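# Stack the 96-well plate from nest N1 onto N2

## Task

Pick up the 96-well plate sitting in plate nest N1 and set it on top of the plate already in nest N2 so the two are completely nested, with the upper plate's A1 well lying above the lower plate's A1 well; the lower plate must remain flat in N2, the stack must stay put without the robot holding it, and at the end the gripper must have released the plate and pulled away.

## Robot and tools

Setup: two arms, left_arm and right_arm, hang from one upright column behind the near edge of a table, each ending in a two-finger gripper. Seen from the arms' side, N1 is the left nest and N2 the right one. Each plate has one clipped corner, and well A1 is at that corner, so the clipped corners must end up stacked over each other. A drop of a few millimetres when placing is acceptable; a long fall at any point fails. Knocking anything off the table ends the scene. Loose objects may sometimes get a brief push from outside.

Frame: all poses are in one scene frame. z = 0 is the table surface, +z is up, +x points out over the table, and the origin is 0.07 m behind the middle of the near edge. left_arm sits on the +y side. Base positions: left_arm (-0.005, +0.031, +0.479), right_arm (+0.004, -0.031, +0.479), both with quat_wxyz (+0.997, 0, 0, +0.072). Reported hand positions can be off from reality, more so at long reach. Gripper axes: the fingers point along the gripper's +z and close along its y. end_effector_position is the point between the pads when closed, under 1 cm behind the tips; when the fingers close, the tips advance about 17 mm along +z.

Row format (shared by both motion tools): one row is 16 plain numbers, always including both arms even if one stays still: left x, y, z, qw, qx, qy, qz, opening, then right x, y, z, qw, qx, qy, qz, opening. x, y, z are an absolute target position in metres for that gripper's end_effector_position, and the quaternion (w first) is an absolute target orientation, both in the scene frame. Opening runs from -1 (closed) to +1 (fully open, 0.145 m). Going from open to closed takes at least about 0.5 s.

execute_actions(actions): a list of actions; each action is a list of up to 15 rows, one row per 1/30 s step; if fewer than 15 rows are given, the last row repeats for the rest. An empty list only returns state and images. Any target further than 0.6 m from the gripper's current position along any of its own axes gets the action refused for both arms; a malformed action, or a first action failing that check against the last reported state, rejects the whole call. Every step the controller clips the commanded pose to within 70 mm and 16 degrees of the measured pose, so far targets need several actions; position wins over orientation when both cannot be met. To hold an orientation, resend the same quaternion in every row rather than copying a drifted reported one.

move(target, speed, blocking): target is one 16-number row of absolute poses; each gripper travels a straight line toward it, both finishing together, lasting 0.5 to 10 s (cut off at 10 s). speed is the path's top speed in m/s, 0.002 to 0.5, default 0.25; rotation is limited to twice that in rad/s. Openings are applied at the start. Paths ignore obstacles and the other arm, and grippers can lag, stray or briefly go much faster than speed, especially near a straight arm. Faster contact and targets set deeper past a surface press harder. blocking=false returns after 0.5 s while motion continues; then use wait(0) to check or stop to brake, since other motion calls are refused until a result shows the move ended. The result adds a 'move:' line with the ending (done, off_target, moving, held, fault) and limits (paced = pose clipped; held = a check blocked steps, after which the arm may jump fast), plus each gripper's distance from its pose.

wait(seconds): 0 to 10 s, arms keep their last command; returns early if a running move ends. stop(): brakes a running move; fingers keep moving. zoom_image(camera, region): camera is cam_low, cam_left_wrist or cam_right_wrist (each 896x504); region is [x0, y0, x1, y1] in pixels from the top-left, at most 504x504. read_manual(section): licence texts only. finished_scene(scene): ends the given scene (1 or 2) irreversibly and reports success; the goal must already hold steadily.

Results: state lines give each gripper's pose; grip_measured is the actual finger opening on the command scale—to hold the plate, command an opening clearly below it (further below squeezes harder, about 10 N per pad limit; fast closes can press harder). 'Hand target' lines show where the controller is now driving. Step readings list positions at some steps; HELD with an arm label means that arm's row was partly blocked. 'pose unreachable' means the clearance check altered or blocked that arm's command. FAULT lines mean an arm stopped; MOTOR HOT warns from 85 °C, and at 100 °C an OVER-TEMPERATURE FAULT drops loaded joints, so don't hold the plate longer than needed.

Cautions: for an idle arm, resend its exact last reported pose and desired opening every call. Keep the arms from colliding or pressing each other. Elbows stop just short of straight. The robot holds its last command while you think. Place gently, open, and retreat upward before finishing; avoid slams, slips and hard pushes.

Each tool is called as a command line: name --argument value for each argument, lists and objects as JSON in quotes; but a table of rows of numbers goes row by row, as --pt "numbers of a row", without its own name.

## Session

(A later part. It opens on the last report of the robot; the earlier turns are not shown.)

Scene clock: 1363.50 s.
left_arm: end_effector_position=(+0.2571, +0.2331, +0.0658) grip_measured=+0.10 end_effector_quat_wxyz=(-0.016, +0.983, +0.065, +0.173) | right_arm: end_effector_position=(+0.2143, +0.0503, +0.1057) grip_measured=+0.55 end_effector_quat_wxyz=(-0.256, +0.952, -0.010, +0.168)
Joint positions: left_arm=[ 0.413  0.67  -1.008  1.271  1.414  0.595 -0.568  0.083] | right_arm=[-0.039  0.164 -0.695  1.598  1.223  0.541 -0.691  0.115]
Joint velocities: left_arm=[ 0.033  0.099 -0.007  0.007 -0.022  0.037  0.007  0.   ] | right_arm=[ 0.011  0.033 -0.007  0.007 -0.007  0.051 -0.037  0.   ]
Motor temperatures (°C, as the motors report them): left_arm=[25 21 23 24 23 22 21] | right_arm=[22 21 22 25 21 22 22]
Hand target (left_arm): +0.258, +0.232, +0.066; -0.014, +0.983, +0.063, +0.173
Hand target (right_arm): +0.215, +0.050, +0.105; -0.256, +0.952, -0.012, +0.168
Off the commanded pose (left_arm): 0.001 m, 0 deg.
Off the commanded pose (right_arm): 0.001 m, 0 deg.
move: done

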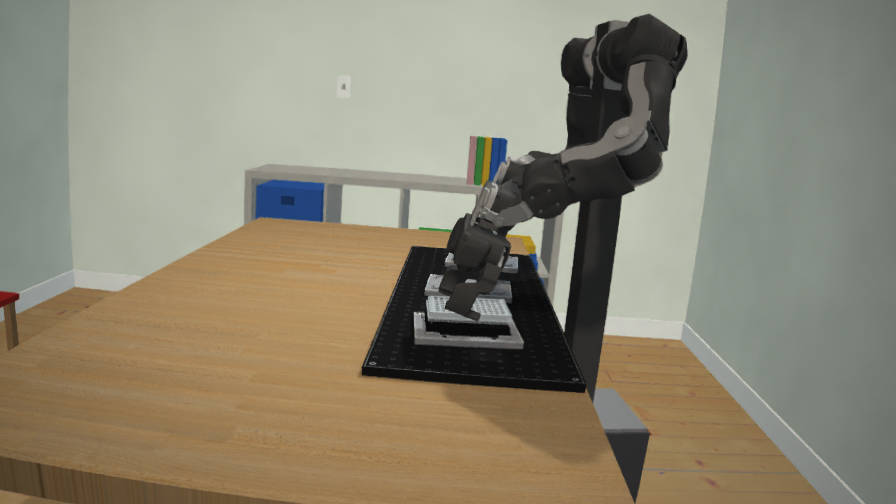

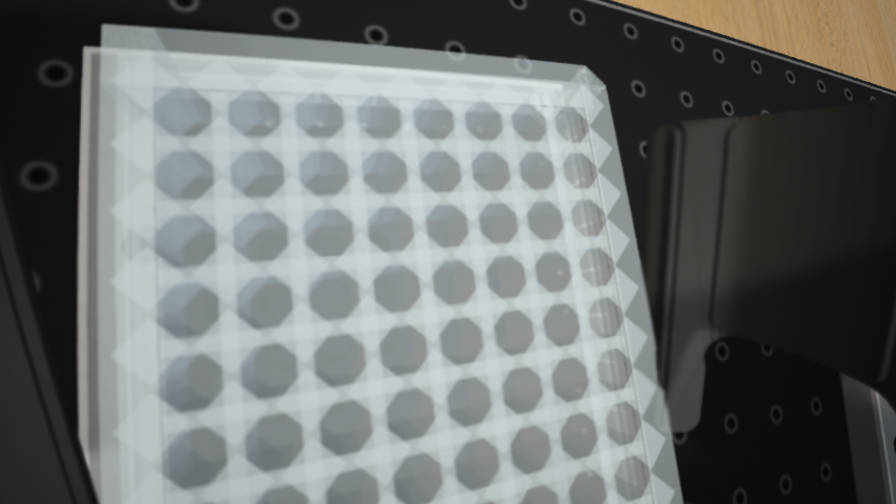

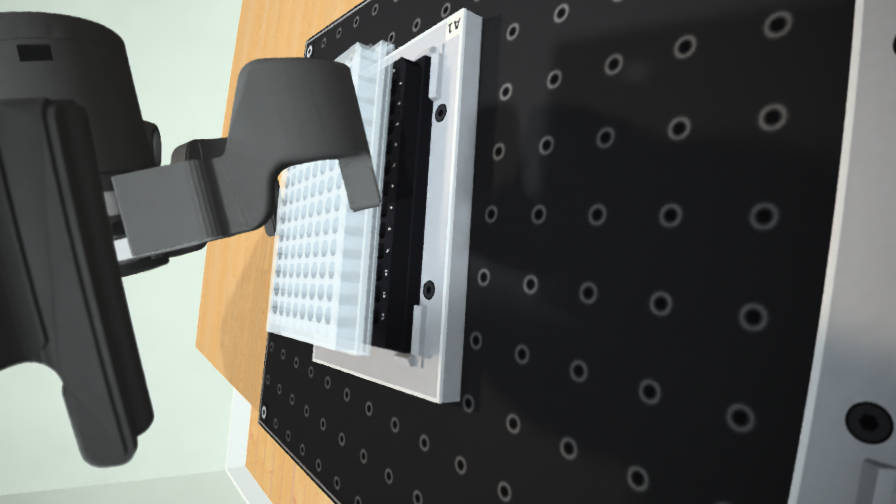

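move --target '[0.260,0.2326,0.064,-0.0140,0.9827,0.0633,0.1733,-0.22, 0.215,0.05,0.105,-0.256,0.951,-0.012,0.168,0.55]' --speed 0.003

zoom_image --camera "cam_left_wrist" --region '[60, 0, 360, 200]'

zoom_image --camera "cam_right_wrist" --region '[300, 260, 480, 400]'

zoom_image --camera "cam_right_wrist" --region '[320, 10, 500, 150]'

Scene clock: 1394.97 s.
left_arm: end_effector_position=(+0.2591, +0.2334, +0.0637) grip_measured=+0.10 end_effector_quat_wxyz=(-0.016, +0.983, +0.066, +0.173) | right_arm: end_effector_position=(+0.2143, +0.0503, +0.1057) grip_measured=+0.55 end_effector_quat_wxyz=(-0.256, +0.952, -0.010, +0.168)
Joint positions: left_arm=[ 0.418  0.658 -1.008  1.248  1.403  0.595 -0.555  0.083] | right_arm=[-0.039  0.164 -0.695  1.598  1.223  0.541 -0.691  0.115]
Joint velocities: left_arm=[ 0.033  0.033 -0.007 -0.012 -0.037  0.037  0.022  0.   ] | right_arm=[ 0.077 -0.011 -0.012 -0.017 -0.037 -0.037 -0.007 -0.   ]
Motor temperatures (°C, as the motors report them): left_arm=[25 21 23 24 23 22 21] | right_arm=[22 21 22 25 21 22 22]
Hand target (left_arm): +0.260, +0.232, +0.064; -0.014, +0.983, +0.063, +0.173
Hand target (right_arm): +0.215, +0.050, +0.105; -0.256, +0.952, -0.012, +0.168
Off the commanded pose (left_arm): 0.001 m, 0 deg.
Off the commanded pose (right_arm): 0.001 m, 0 deg.
move: done

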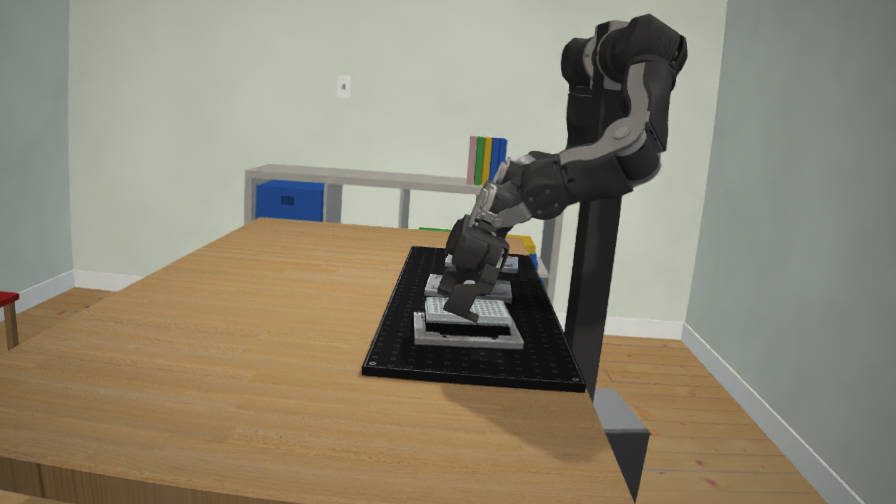

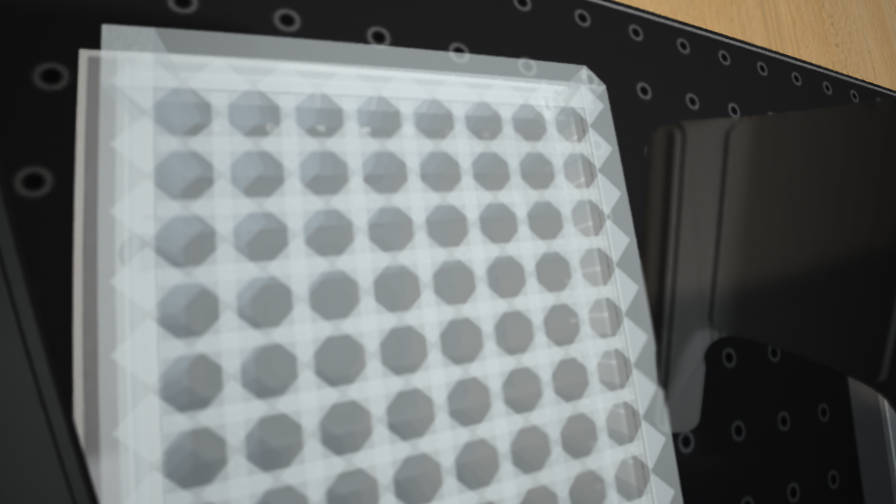

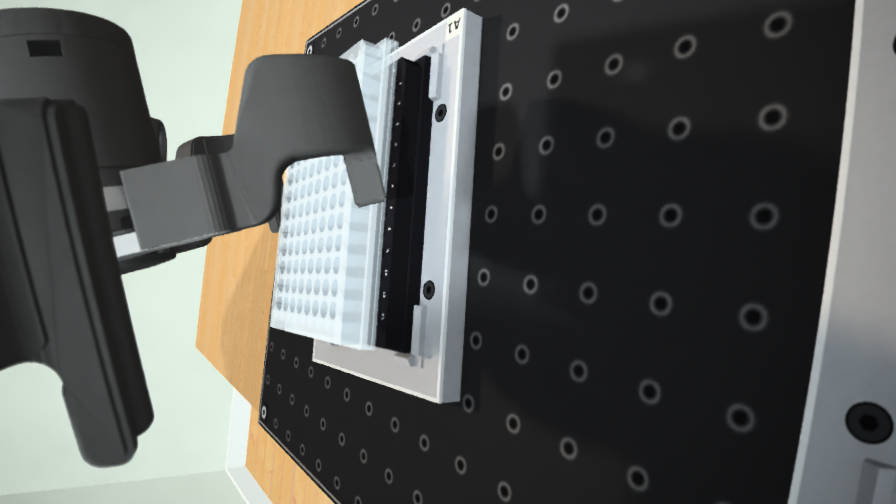

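Region (60, 0, 360, 200) of cam_left_wrist's 896x504 image, scaled by 1.680, with more detail than that image has.

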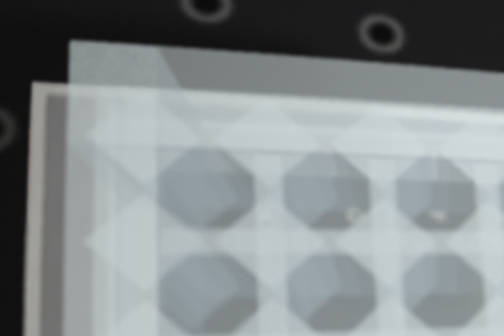

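Region (300, 260, 480, 400) of cam_right_wrist's 896x504 image, scaled by 2.800, with more detail than that image has.

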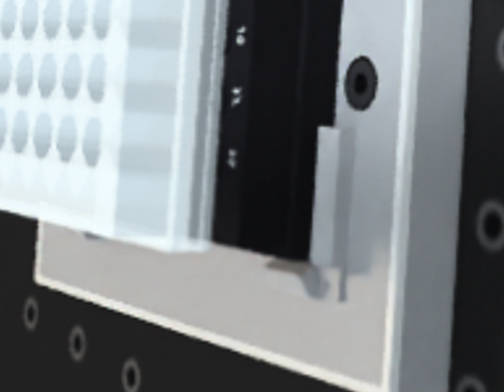

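Region (320, 10, 500, 150) of cam_right_wrist's 896x504 image, scaled by 2.800, with more detail than that image has.

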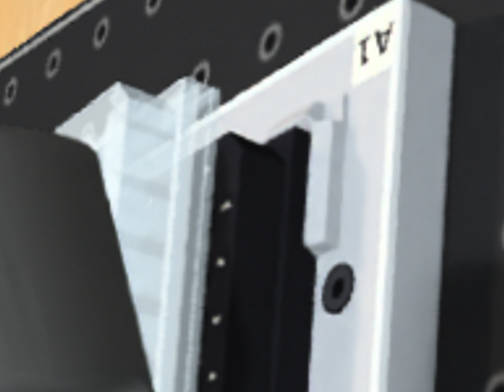

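zoom_image --camera "cam_low" --region '[400, 280, 540, 360]'

Region (400, 280, 540, 360) of cam_low's 896x504 image, scaled by 3.600, with more detail than that image has; it fills the top 288 rows of this view, and the rest is white.

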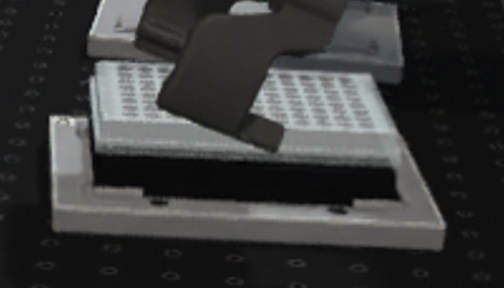

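move --target '[0.260,0.2324,0.0615,-0.0140,0.9827,0.0633,0.1733,-0.22, 0.215,0.05,0.105,-0.256,0.951,-0.012,0.168,0.55]' --speed 0.003

zoom_image --camera "cam_left_wrist" --region '[60, 0, 360, 200]'

zoom_image --camera "cam_right_wrist" --region '[300, 260, 480, 400]'

zoom_image --camera "cam_right_wrist" --region '[320, 10, 500, 150]'

Scene clock: 1461.07 s.
left_arm: end_effector_position=(+0.2592, +0.2334, +0.0615) grip_measured=+0.10 end_effector_quat_wxyz=(-0.016, +0.983, +0.064, +0.172) | right_arm: end_effector_position=(+0.2143, +0.0503, +0.1057) grip_measured=+0.55 end_effector_quat_wxyz=(-0.256, +0.952, -0.010, +0.168)
Joint positions: left_arm=[ 0.418  0.651 -1.008  1.234  1.393  0.595 -0.546  0.083] | right_arm=[-0.039  0.164 -0.695  1.598  1.223  0.541 -0.691  0.115]
Joint velocities: left_arm=[ 0.033 -0.099 -0.017 -0.002  0.051  0.022  0.007 -0.   ] | right_arm=[ 0.033  0.077 -0.002  0.007 -0.007 -0.037  0.066 -0.   ]
Motor temperatures (°C, as the motors report them): left_arm=[26 21 23 24 23 21 21] | right_arm=[22 21 22 25 21 22 22]
Hand target (left_arm): +0.260, +0.233, +0.062; -0.014, +0.983, +0.063, +0.173
Hand target (right_arm): +0.215, +0.050, +0.105; -0.256, +0.952, -0.012, +0.168
Off the commanded pose (left_arm): 0.001 m, 0 deg.
Off the commanded pose (right_arm): 0.001 m, 0 deg.
move: done

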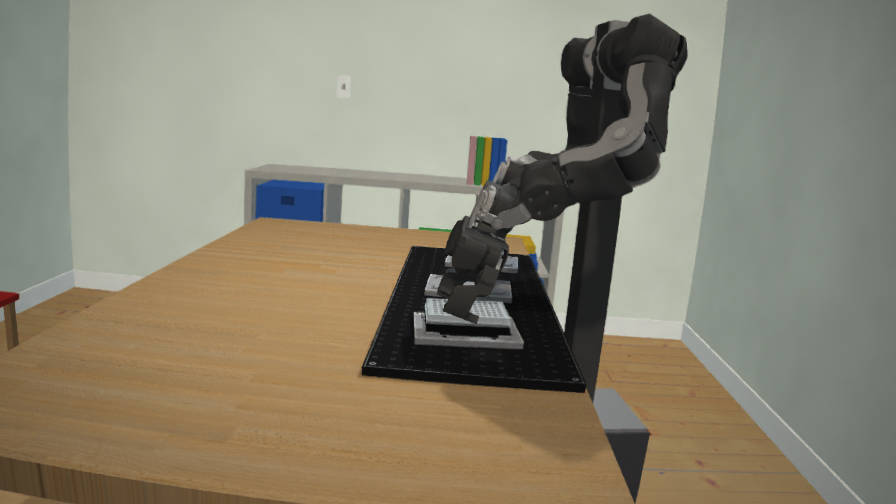

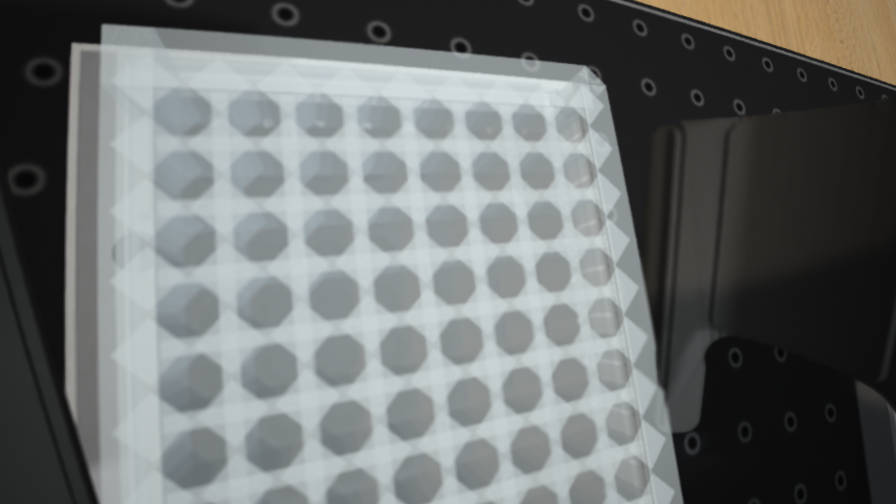

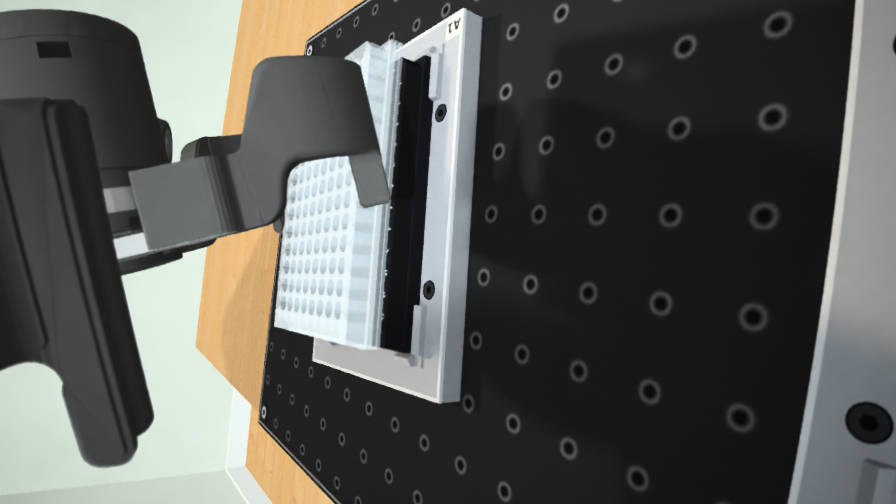

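Region (60, 0, 360, 200) of cam_left_wrist's 896x504 image, scaled by 1.680, with more detail than that image has.

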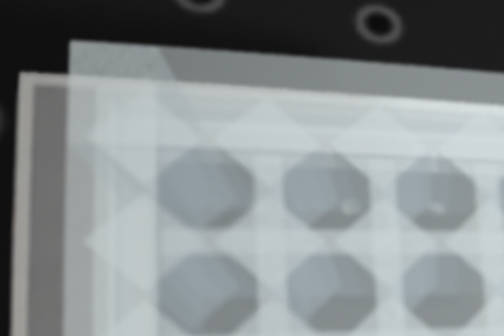

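Region (300, 260, 480, 400) of cam_right_wrist's 896x504 image, scaled by 2.800, with more detail than that image has.

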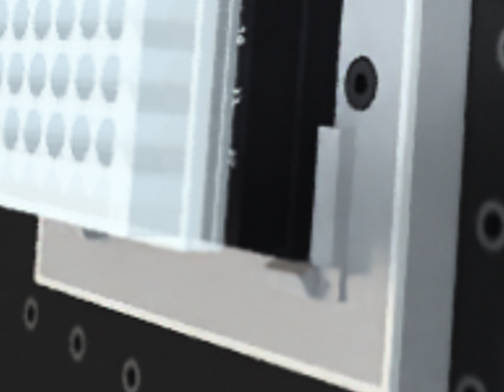

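Region (320, 10, 500, 150) of cam_right_wrist's 896x504 image, scaled by 2.800, with more detail than that image has.

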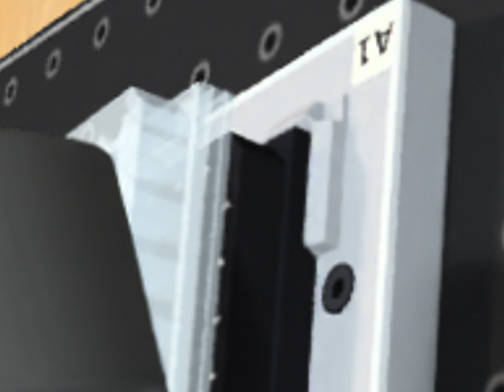

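move --target '[0.2602,0.2324,0.0590,-0.0140,0.9827,0.0633,0.1733,-0.22, 0.215,0.05,0.105,-0.256,0.951,-0.012,0.168,0.55]' --speed 0.003

zoom_image --camera "cam_left_wrist" --region '[60, 0, 360, 200]'

zoom_image --camera "cam_right_wrist" --region '[300, 260, 480, 400]'

zoom_image --camera "cam_right_wrist" --region '[320, 10, 500, 150]'

zoom_image --camera "cam_low" --region '[400, 280, 540, 360]'

Scene clock: 1485.63 s.
left_arm: end_effector_position=(+0.2593, +0.2331, +0.0590) grip_measured=+0.10 end_effector_quat_wxyz=(-0.016, +0.983, +0.063, +0.171) | right_arm: end_effector_position=(+0.2143, +0.0503, +0.1057) grip_measured=+0.55 end_effector_quat_wxyz=(-0.256, +0.952, -0.010, +0.168)
Joint positions: left_arm=[ 0.418  0.642 -1.008  1.218  1.382  0.595 -0.536  0.083] | right_arm=[-0.039  0.164 -0.695  1.598  1.223  0.541 -0.691  0.115]
Joint velocities: left_arm=[ 0.011 -0.011 -0.012 -0.002  0.007 -0.066 -0.037  0.   ] | right_arm=[ 0.033  0.055  0.002 -0.002 -0.037  0.081 -0.081  0.   ]
Motor temperatures (°C, as the motors report them): left_arm=[25 21 23 24 23 22 21] | right_arm=[22 21 21 25 21 22 22]
Hand target (left_arm): +0.260, +0.232, +0.059; -0.014, +0.983, +0.063, +0.173
Hand target (right_arm): +0.215, +0.050, +0.105; -0.256, +0.952, -0.012, +0.168
Off the commanded pose (left_arm): 0.001 m, 0 deg.
Off the commanded pose (right_arm): 0.001 m, 0 deg.
move: done

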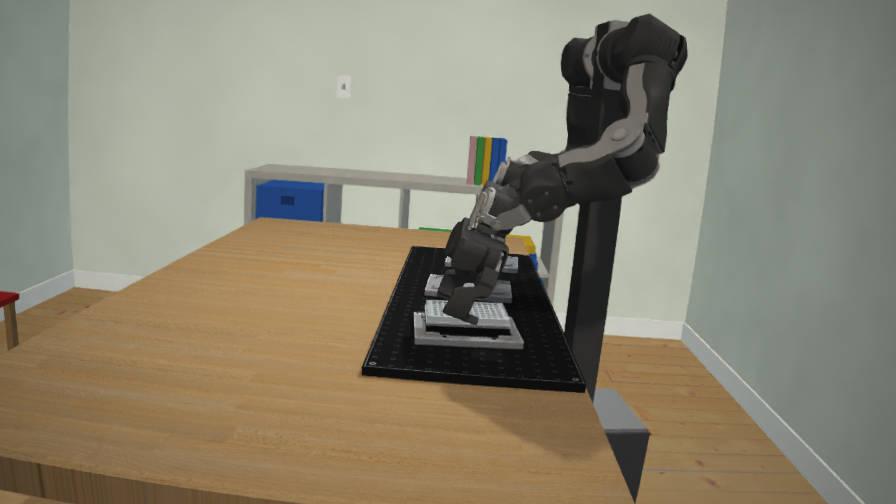

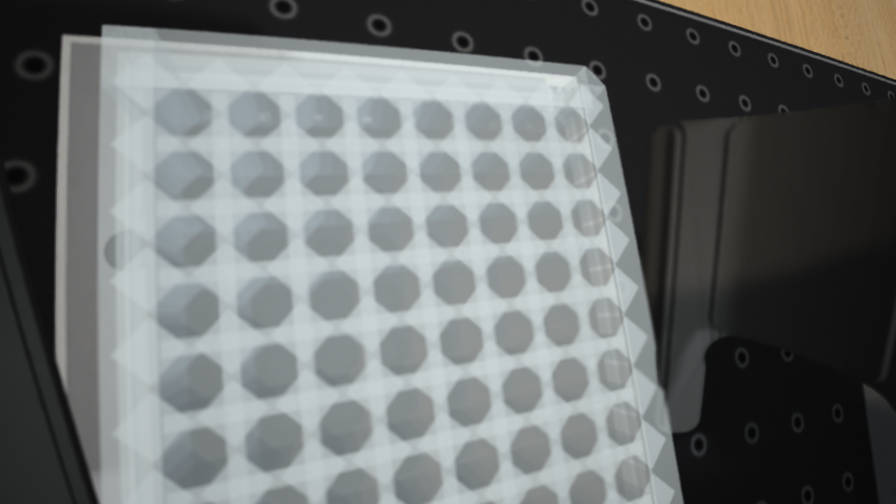

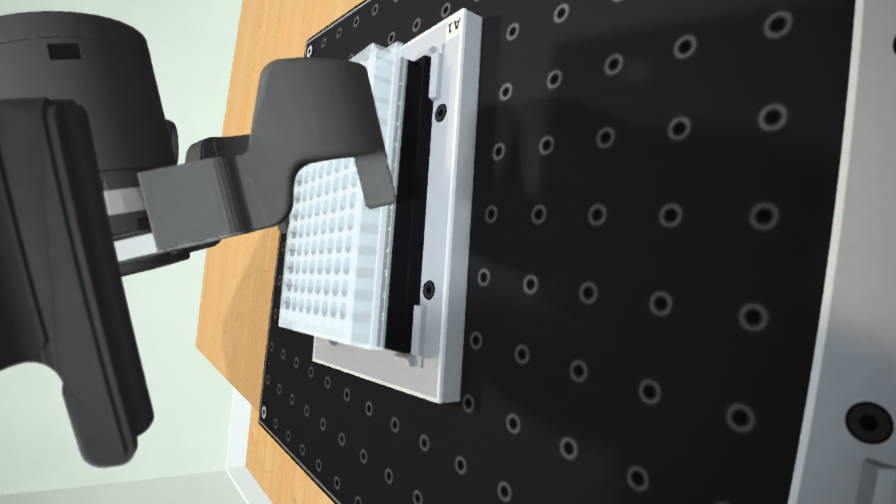

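Region (60, 0, 360, 200) of cam_left_wrist's 896x504 image, scaled by 1.680, with more detail than that image has.

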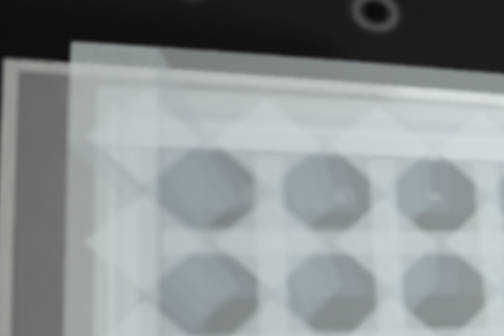

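Region (300, 260, 480, 400) of cam_right_wrist's 896x504 image, scaled by 2.800, with more detail than that image has.

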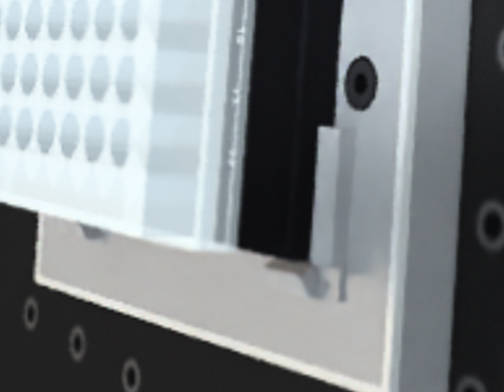

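Region (320, 10, 500, 150) of cam_right_wrist's 896x504 image, scaled by 2.800, with more detail than that image has.

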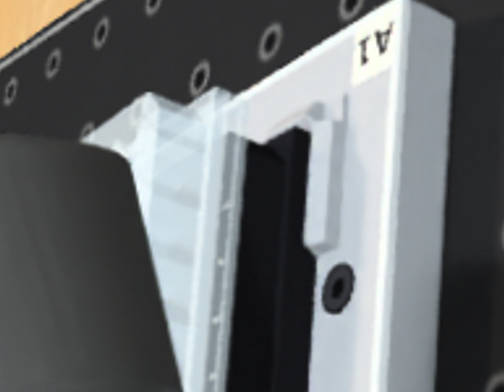

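Region (400, 280, 540, 360) of cam_low's 896x504 image, scaled by 3.600, with more detail than that image has; it fills the top 288 rows of this view, and the rest is white.

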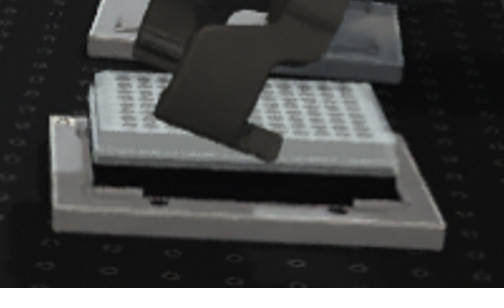

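move --target '[0.2602,0.2324,0.0570,-0.0140,0.9827,0.0633,0.1733,-0.22, 0.215,0.05,0.105,-0.256,0.951,-0.012,0.168,0.55]' --speed 0.002

zoom_image --camera "cam_left_wrist" --region '[60, 0, 360, 200]'

zoom_image --camera "cam_right_wrist" --region '[300, 260, 480, 400]'

zoom_image --camera "cam_right_wrist" --region '[320, 10, 500, 150]'

zoom_image --camera "cam_low" --region '[400, 280, 540, 360]'

Scene clock: 1497.97 s.
left_arm: end_effector_position=(+0.2597, +0.2336, +0.0579) grip_measured=+0.11 end_effector_quat_wxyz=(-0.019, +0.983, +0.062, +0.172) | right_arm: end_effector_position=(+0.2143, +0.0503, +0.1057) grip_measured=+0.55 end_effector_quat_wxyz=(-0.256, +0.952, -0.010, +0.168)
Joint positions: left_arm=[ 0.418  0.637 -1.008  1.209  1.371  0.594 -0.532  0.084] | right_arm=[-0.039  0.164 -0.695  1.598  1.223  0.541 -0.691  0.115]
Joint velocities: left_arm=[ 0.033 -0.055 -0.007 -0.012  0.081  0.007 -0.022  0.   ] | right_arm=[ 0.011  0.055  0.022  0.027 -0.051 -0.081  0.007  0.   ]
Motor temperatures (°C, as the motors report them): left_arm=[25 21 23 24 23 22 21] | right_arm=[22 21 21 25 21 22 22]
Hand target (left_arm): +0.260, +0.232, +0.057; -0.014, +0.983, +0.063, +0.173
Hand target (right_arm): +0.215, +0.050, +0.105; -0.256, +0.952, -0.012, +0.168
Off the commanded pose (left_arm): 0.002 m, 1 deg.
Off the commanded pose (right_arm): 0.001 m, 0 deg.
move: done

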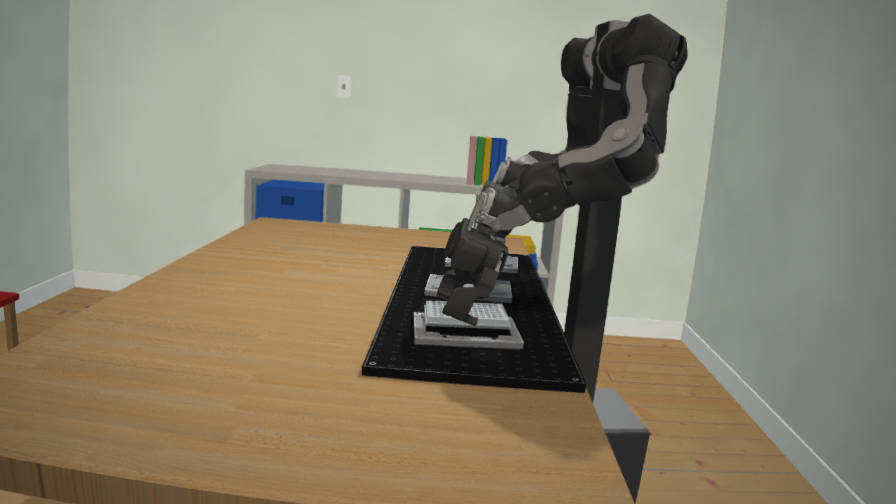

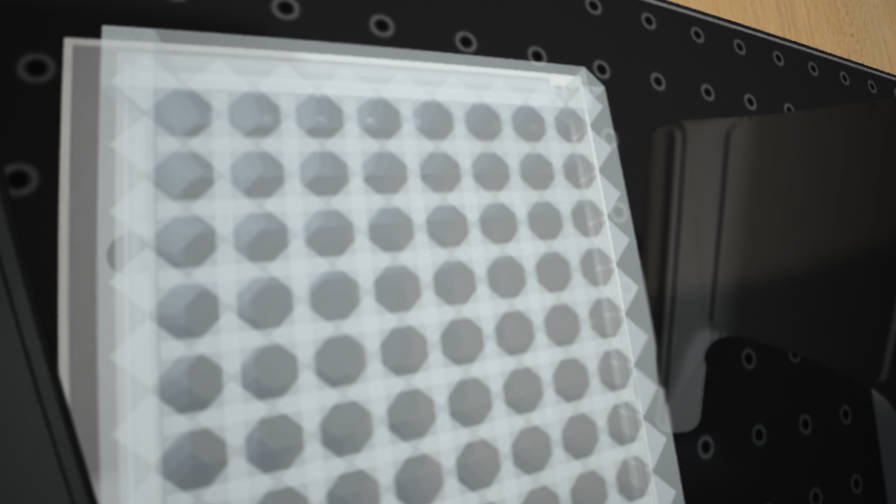

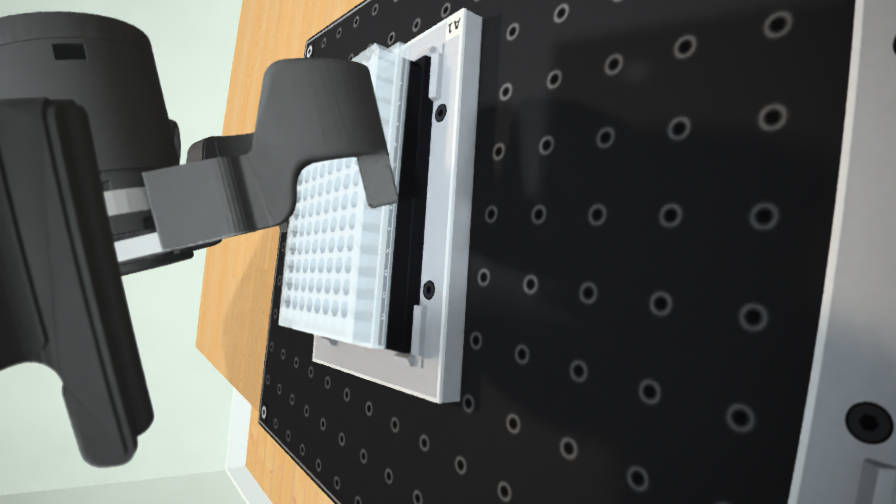

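Region (60, 0, 360, 200) of cam_left_wrist's 896x504 image, scaled by 1.680, with more detail than that image has.

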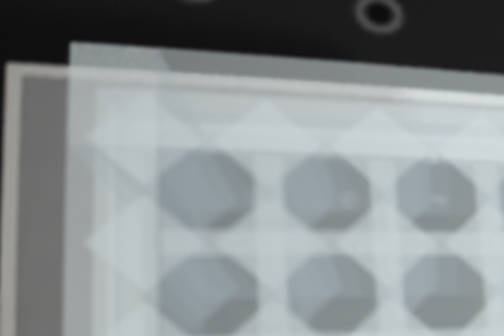

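Region (300, 260, 480, 400) of cam_right_wrist's 896x504 image, scaled by 2.800, with more detail than that image has.

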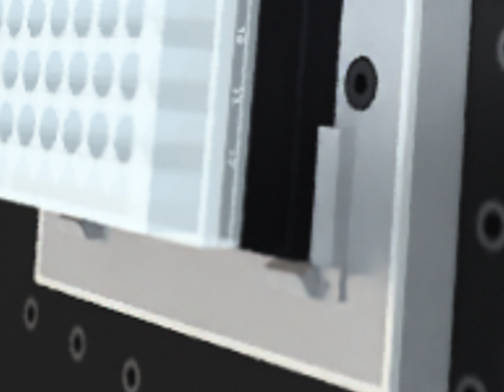

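Region (320, 10, 500, 150) of cam_right_wrist's 896x504 image, scaled by 2.800, with more detail than that image has.

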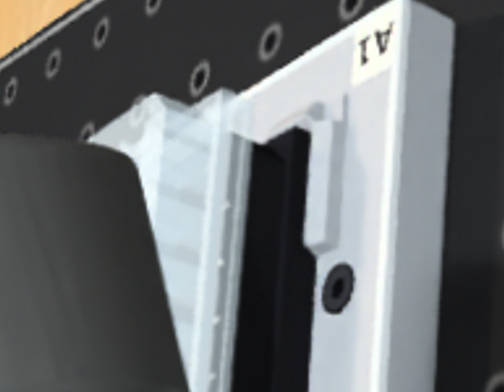

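Region (400, 280, 540, 360) of cam_low's 896x504 image, scaled by 3.600, with more detail than that image has; it fills the top 288 rows of this view, and the rest is white.

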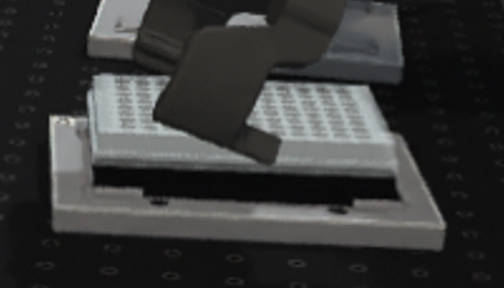

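move --target '[0.2602,0.2324,0.0600,-0.0140,0.9827,0.0633,0.1733,-0.22, 0.215,0.05,0.105,-0.256,0.951,-0.012,0.168,0.55]' --speed 0.003

move --target '[0.2603,0.2312,0.0600,-0.0140,0.9827,0.0633,0.1733,-0.22, 0.215,0.05,0.105,-0.256,0.951,-0.012,0.168,0.55]' --speed 0.002

zoom_image --camera "cam_left_wrist" --region '[60, 0, 360, 200]'

zoom_image --camera "cam_right_wrist" --region '[300, 260, 480, 400]'

Scene clock: 1596.40 s.
left_arm: end_effector_position=(+0.2597, +0.2323, +0.0591) grip_measured=+0.10 end_effector_quat_wxyz=(-0.015, +0.983, +0.062, +0.172) | right_arm: end_effector_position=(+0.2143, +0.0503, +0.1057) grip_measured=+0.55 end_effector_quat_wxyz=(-0.256, +0.952, -0.010, +0.168)
Joint positions: left_arm=[ 0.418  0.641 -1.008  1.218  1.38   0.594 -0.533  0.083] | right_arm=[-0.039  0.164 -0.695  1.598  1.223  0.541 -0.691  0.115]
Joint velocities: left_arm=[ 0.011 -0.011 -0.022 -0.017 -0.051  0.022 -0.066 -0.   ] | right_arm=[-0.055 -0.033 -0.012  0.017 -0.007  0.081 -0.022  0.   ]
Motor temperatures (°C, as the motors report them): left_arm=[25 21 23 24 23 22 21] | right_arm=[22 21 21 25 21 22 23]
Hand target (left_arm): +0.260, +0.232, +0.060; -0.014, +0.983, +0.063, +0.173
Hand target (right_arm): +0.215, +0.050, +0.105; -0.256, +0.952, -0.012, +0.168
Off the commanded pose (left_arm): 0.001 m, 0 deg.
Off the commanded pose (right_arm): 0.001 m, 0 deg.
move: done

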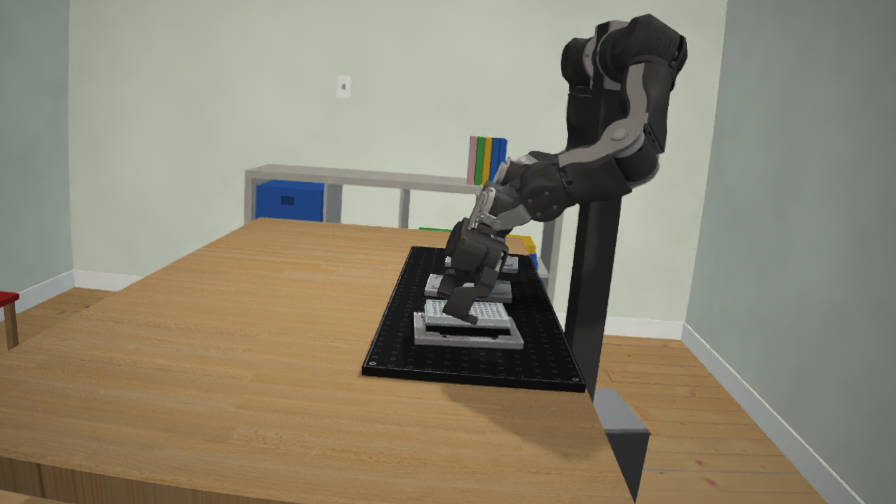

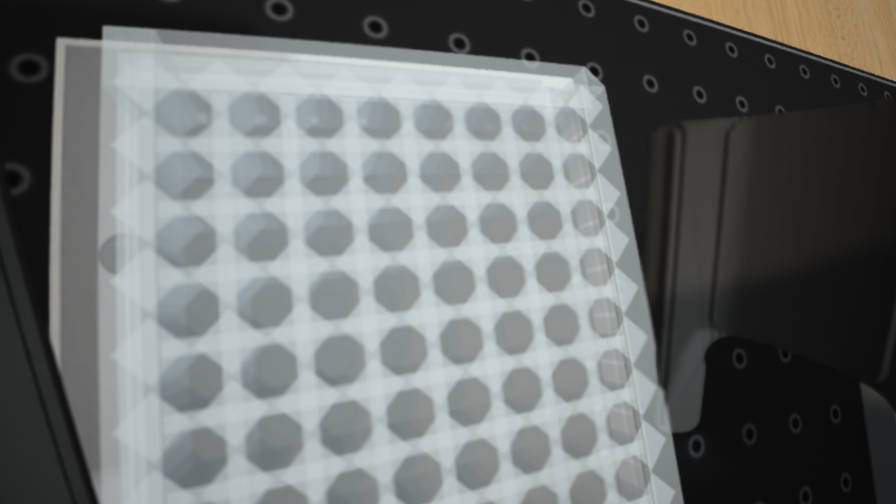

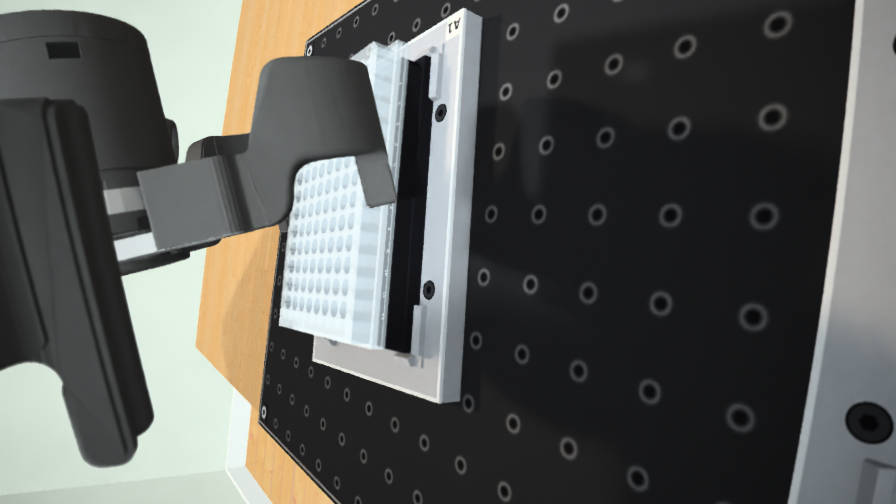

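Scene clock: 1597.50 s.
left_arm: end_effector_position=(+0.2597, +0.2321, +0.0592) grip_measured=+0.10 end_effector_quat_wxyz=(-0.014, +0.983, +0.063, +0.172) | right_arm: end_effector_position=(+0.2143, +0.0503, +0.1057) grip_measured=+0.55 end_effector_quat_wxyz=(-0.256, +0.952, -0.010, +0.168)
Joint positions: left_arm=[ 0.418  0.641 -1.008  1.219  1.381  0.594 -0.533  0.083] | right_arm=[-0.039  0.164 -0.695  1.598  1.223  0.541 -0.691  0.115]
Joint velocities: left_arm=[ 0.055 -0.011  0.002 -0.012 -0.022 -0.022 -0.022  0.   ] | right_arm=[ 0.033 -0.011  0.002 -0.012  0.037 -0.022 -0.051 -0.   ]
Motor temperatures (°C, as the motors report them): left_arm=[25 21 23 24 23 22 21] | right_arm=[22 21 21 25 21 22 23]
Hand target (left_arm): +0.260, +0.231, +0.060; -0.014, +0.983, +0.063, +0.173
Hand target (right_arm): +0.215, +0.050, +0.105; -0.256, +0.952, -0.012, +0.168
Off the commanded pose (left_arm): 0.001 m, 0 deg.
Off the commanded pose (right_arm): 0.001 m, 0 deg.
move: done

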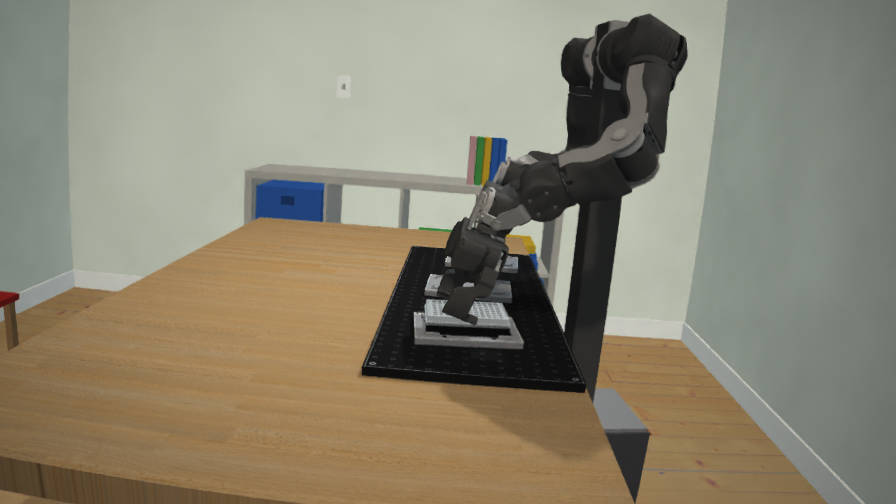

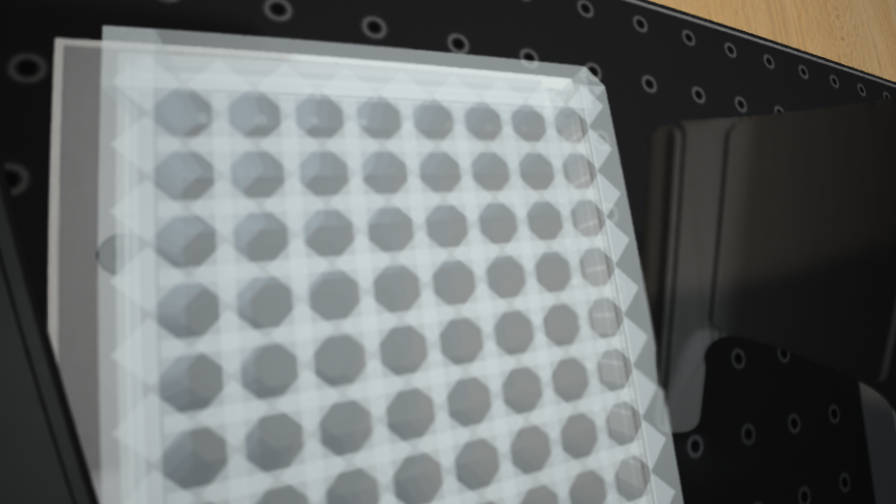

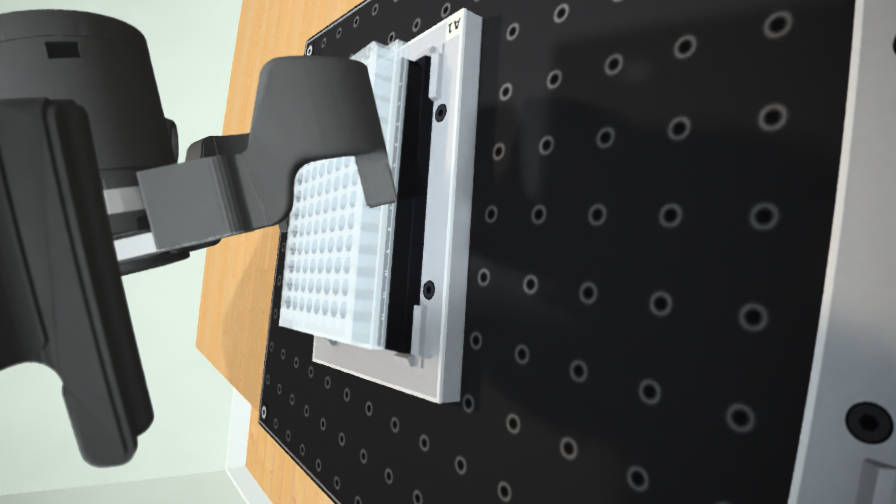

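Region (60, 0, 360, 200) of cam_left_wrist's 896x504 image, scaled by 1.680, with more detail than that image has.

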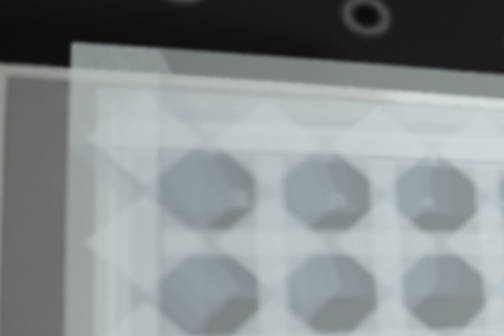

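Region (300, 260, 480, 400) of cam_right_wrist's 896x504 image, scaled by 2.800, with more detail than that image has.

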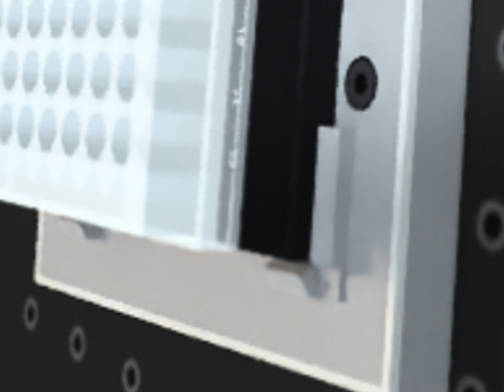

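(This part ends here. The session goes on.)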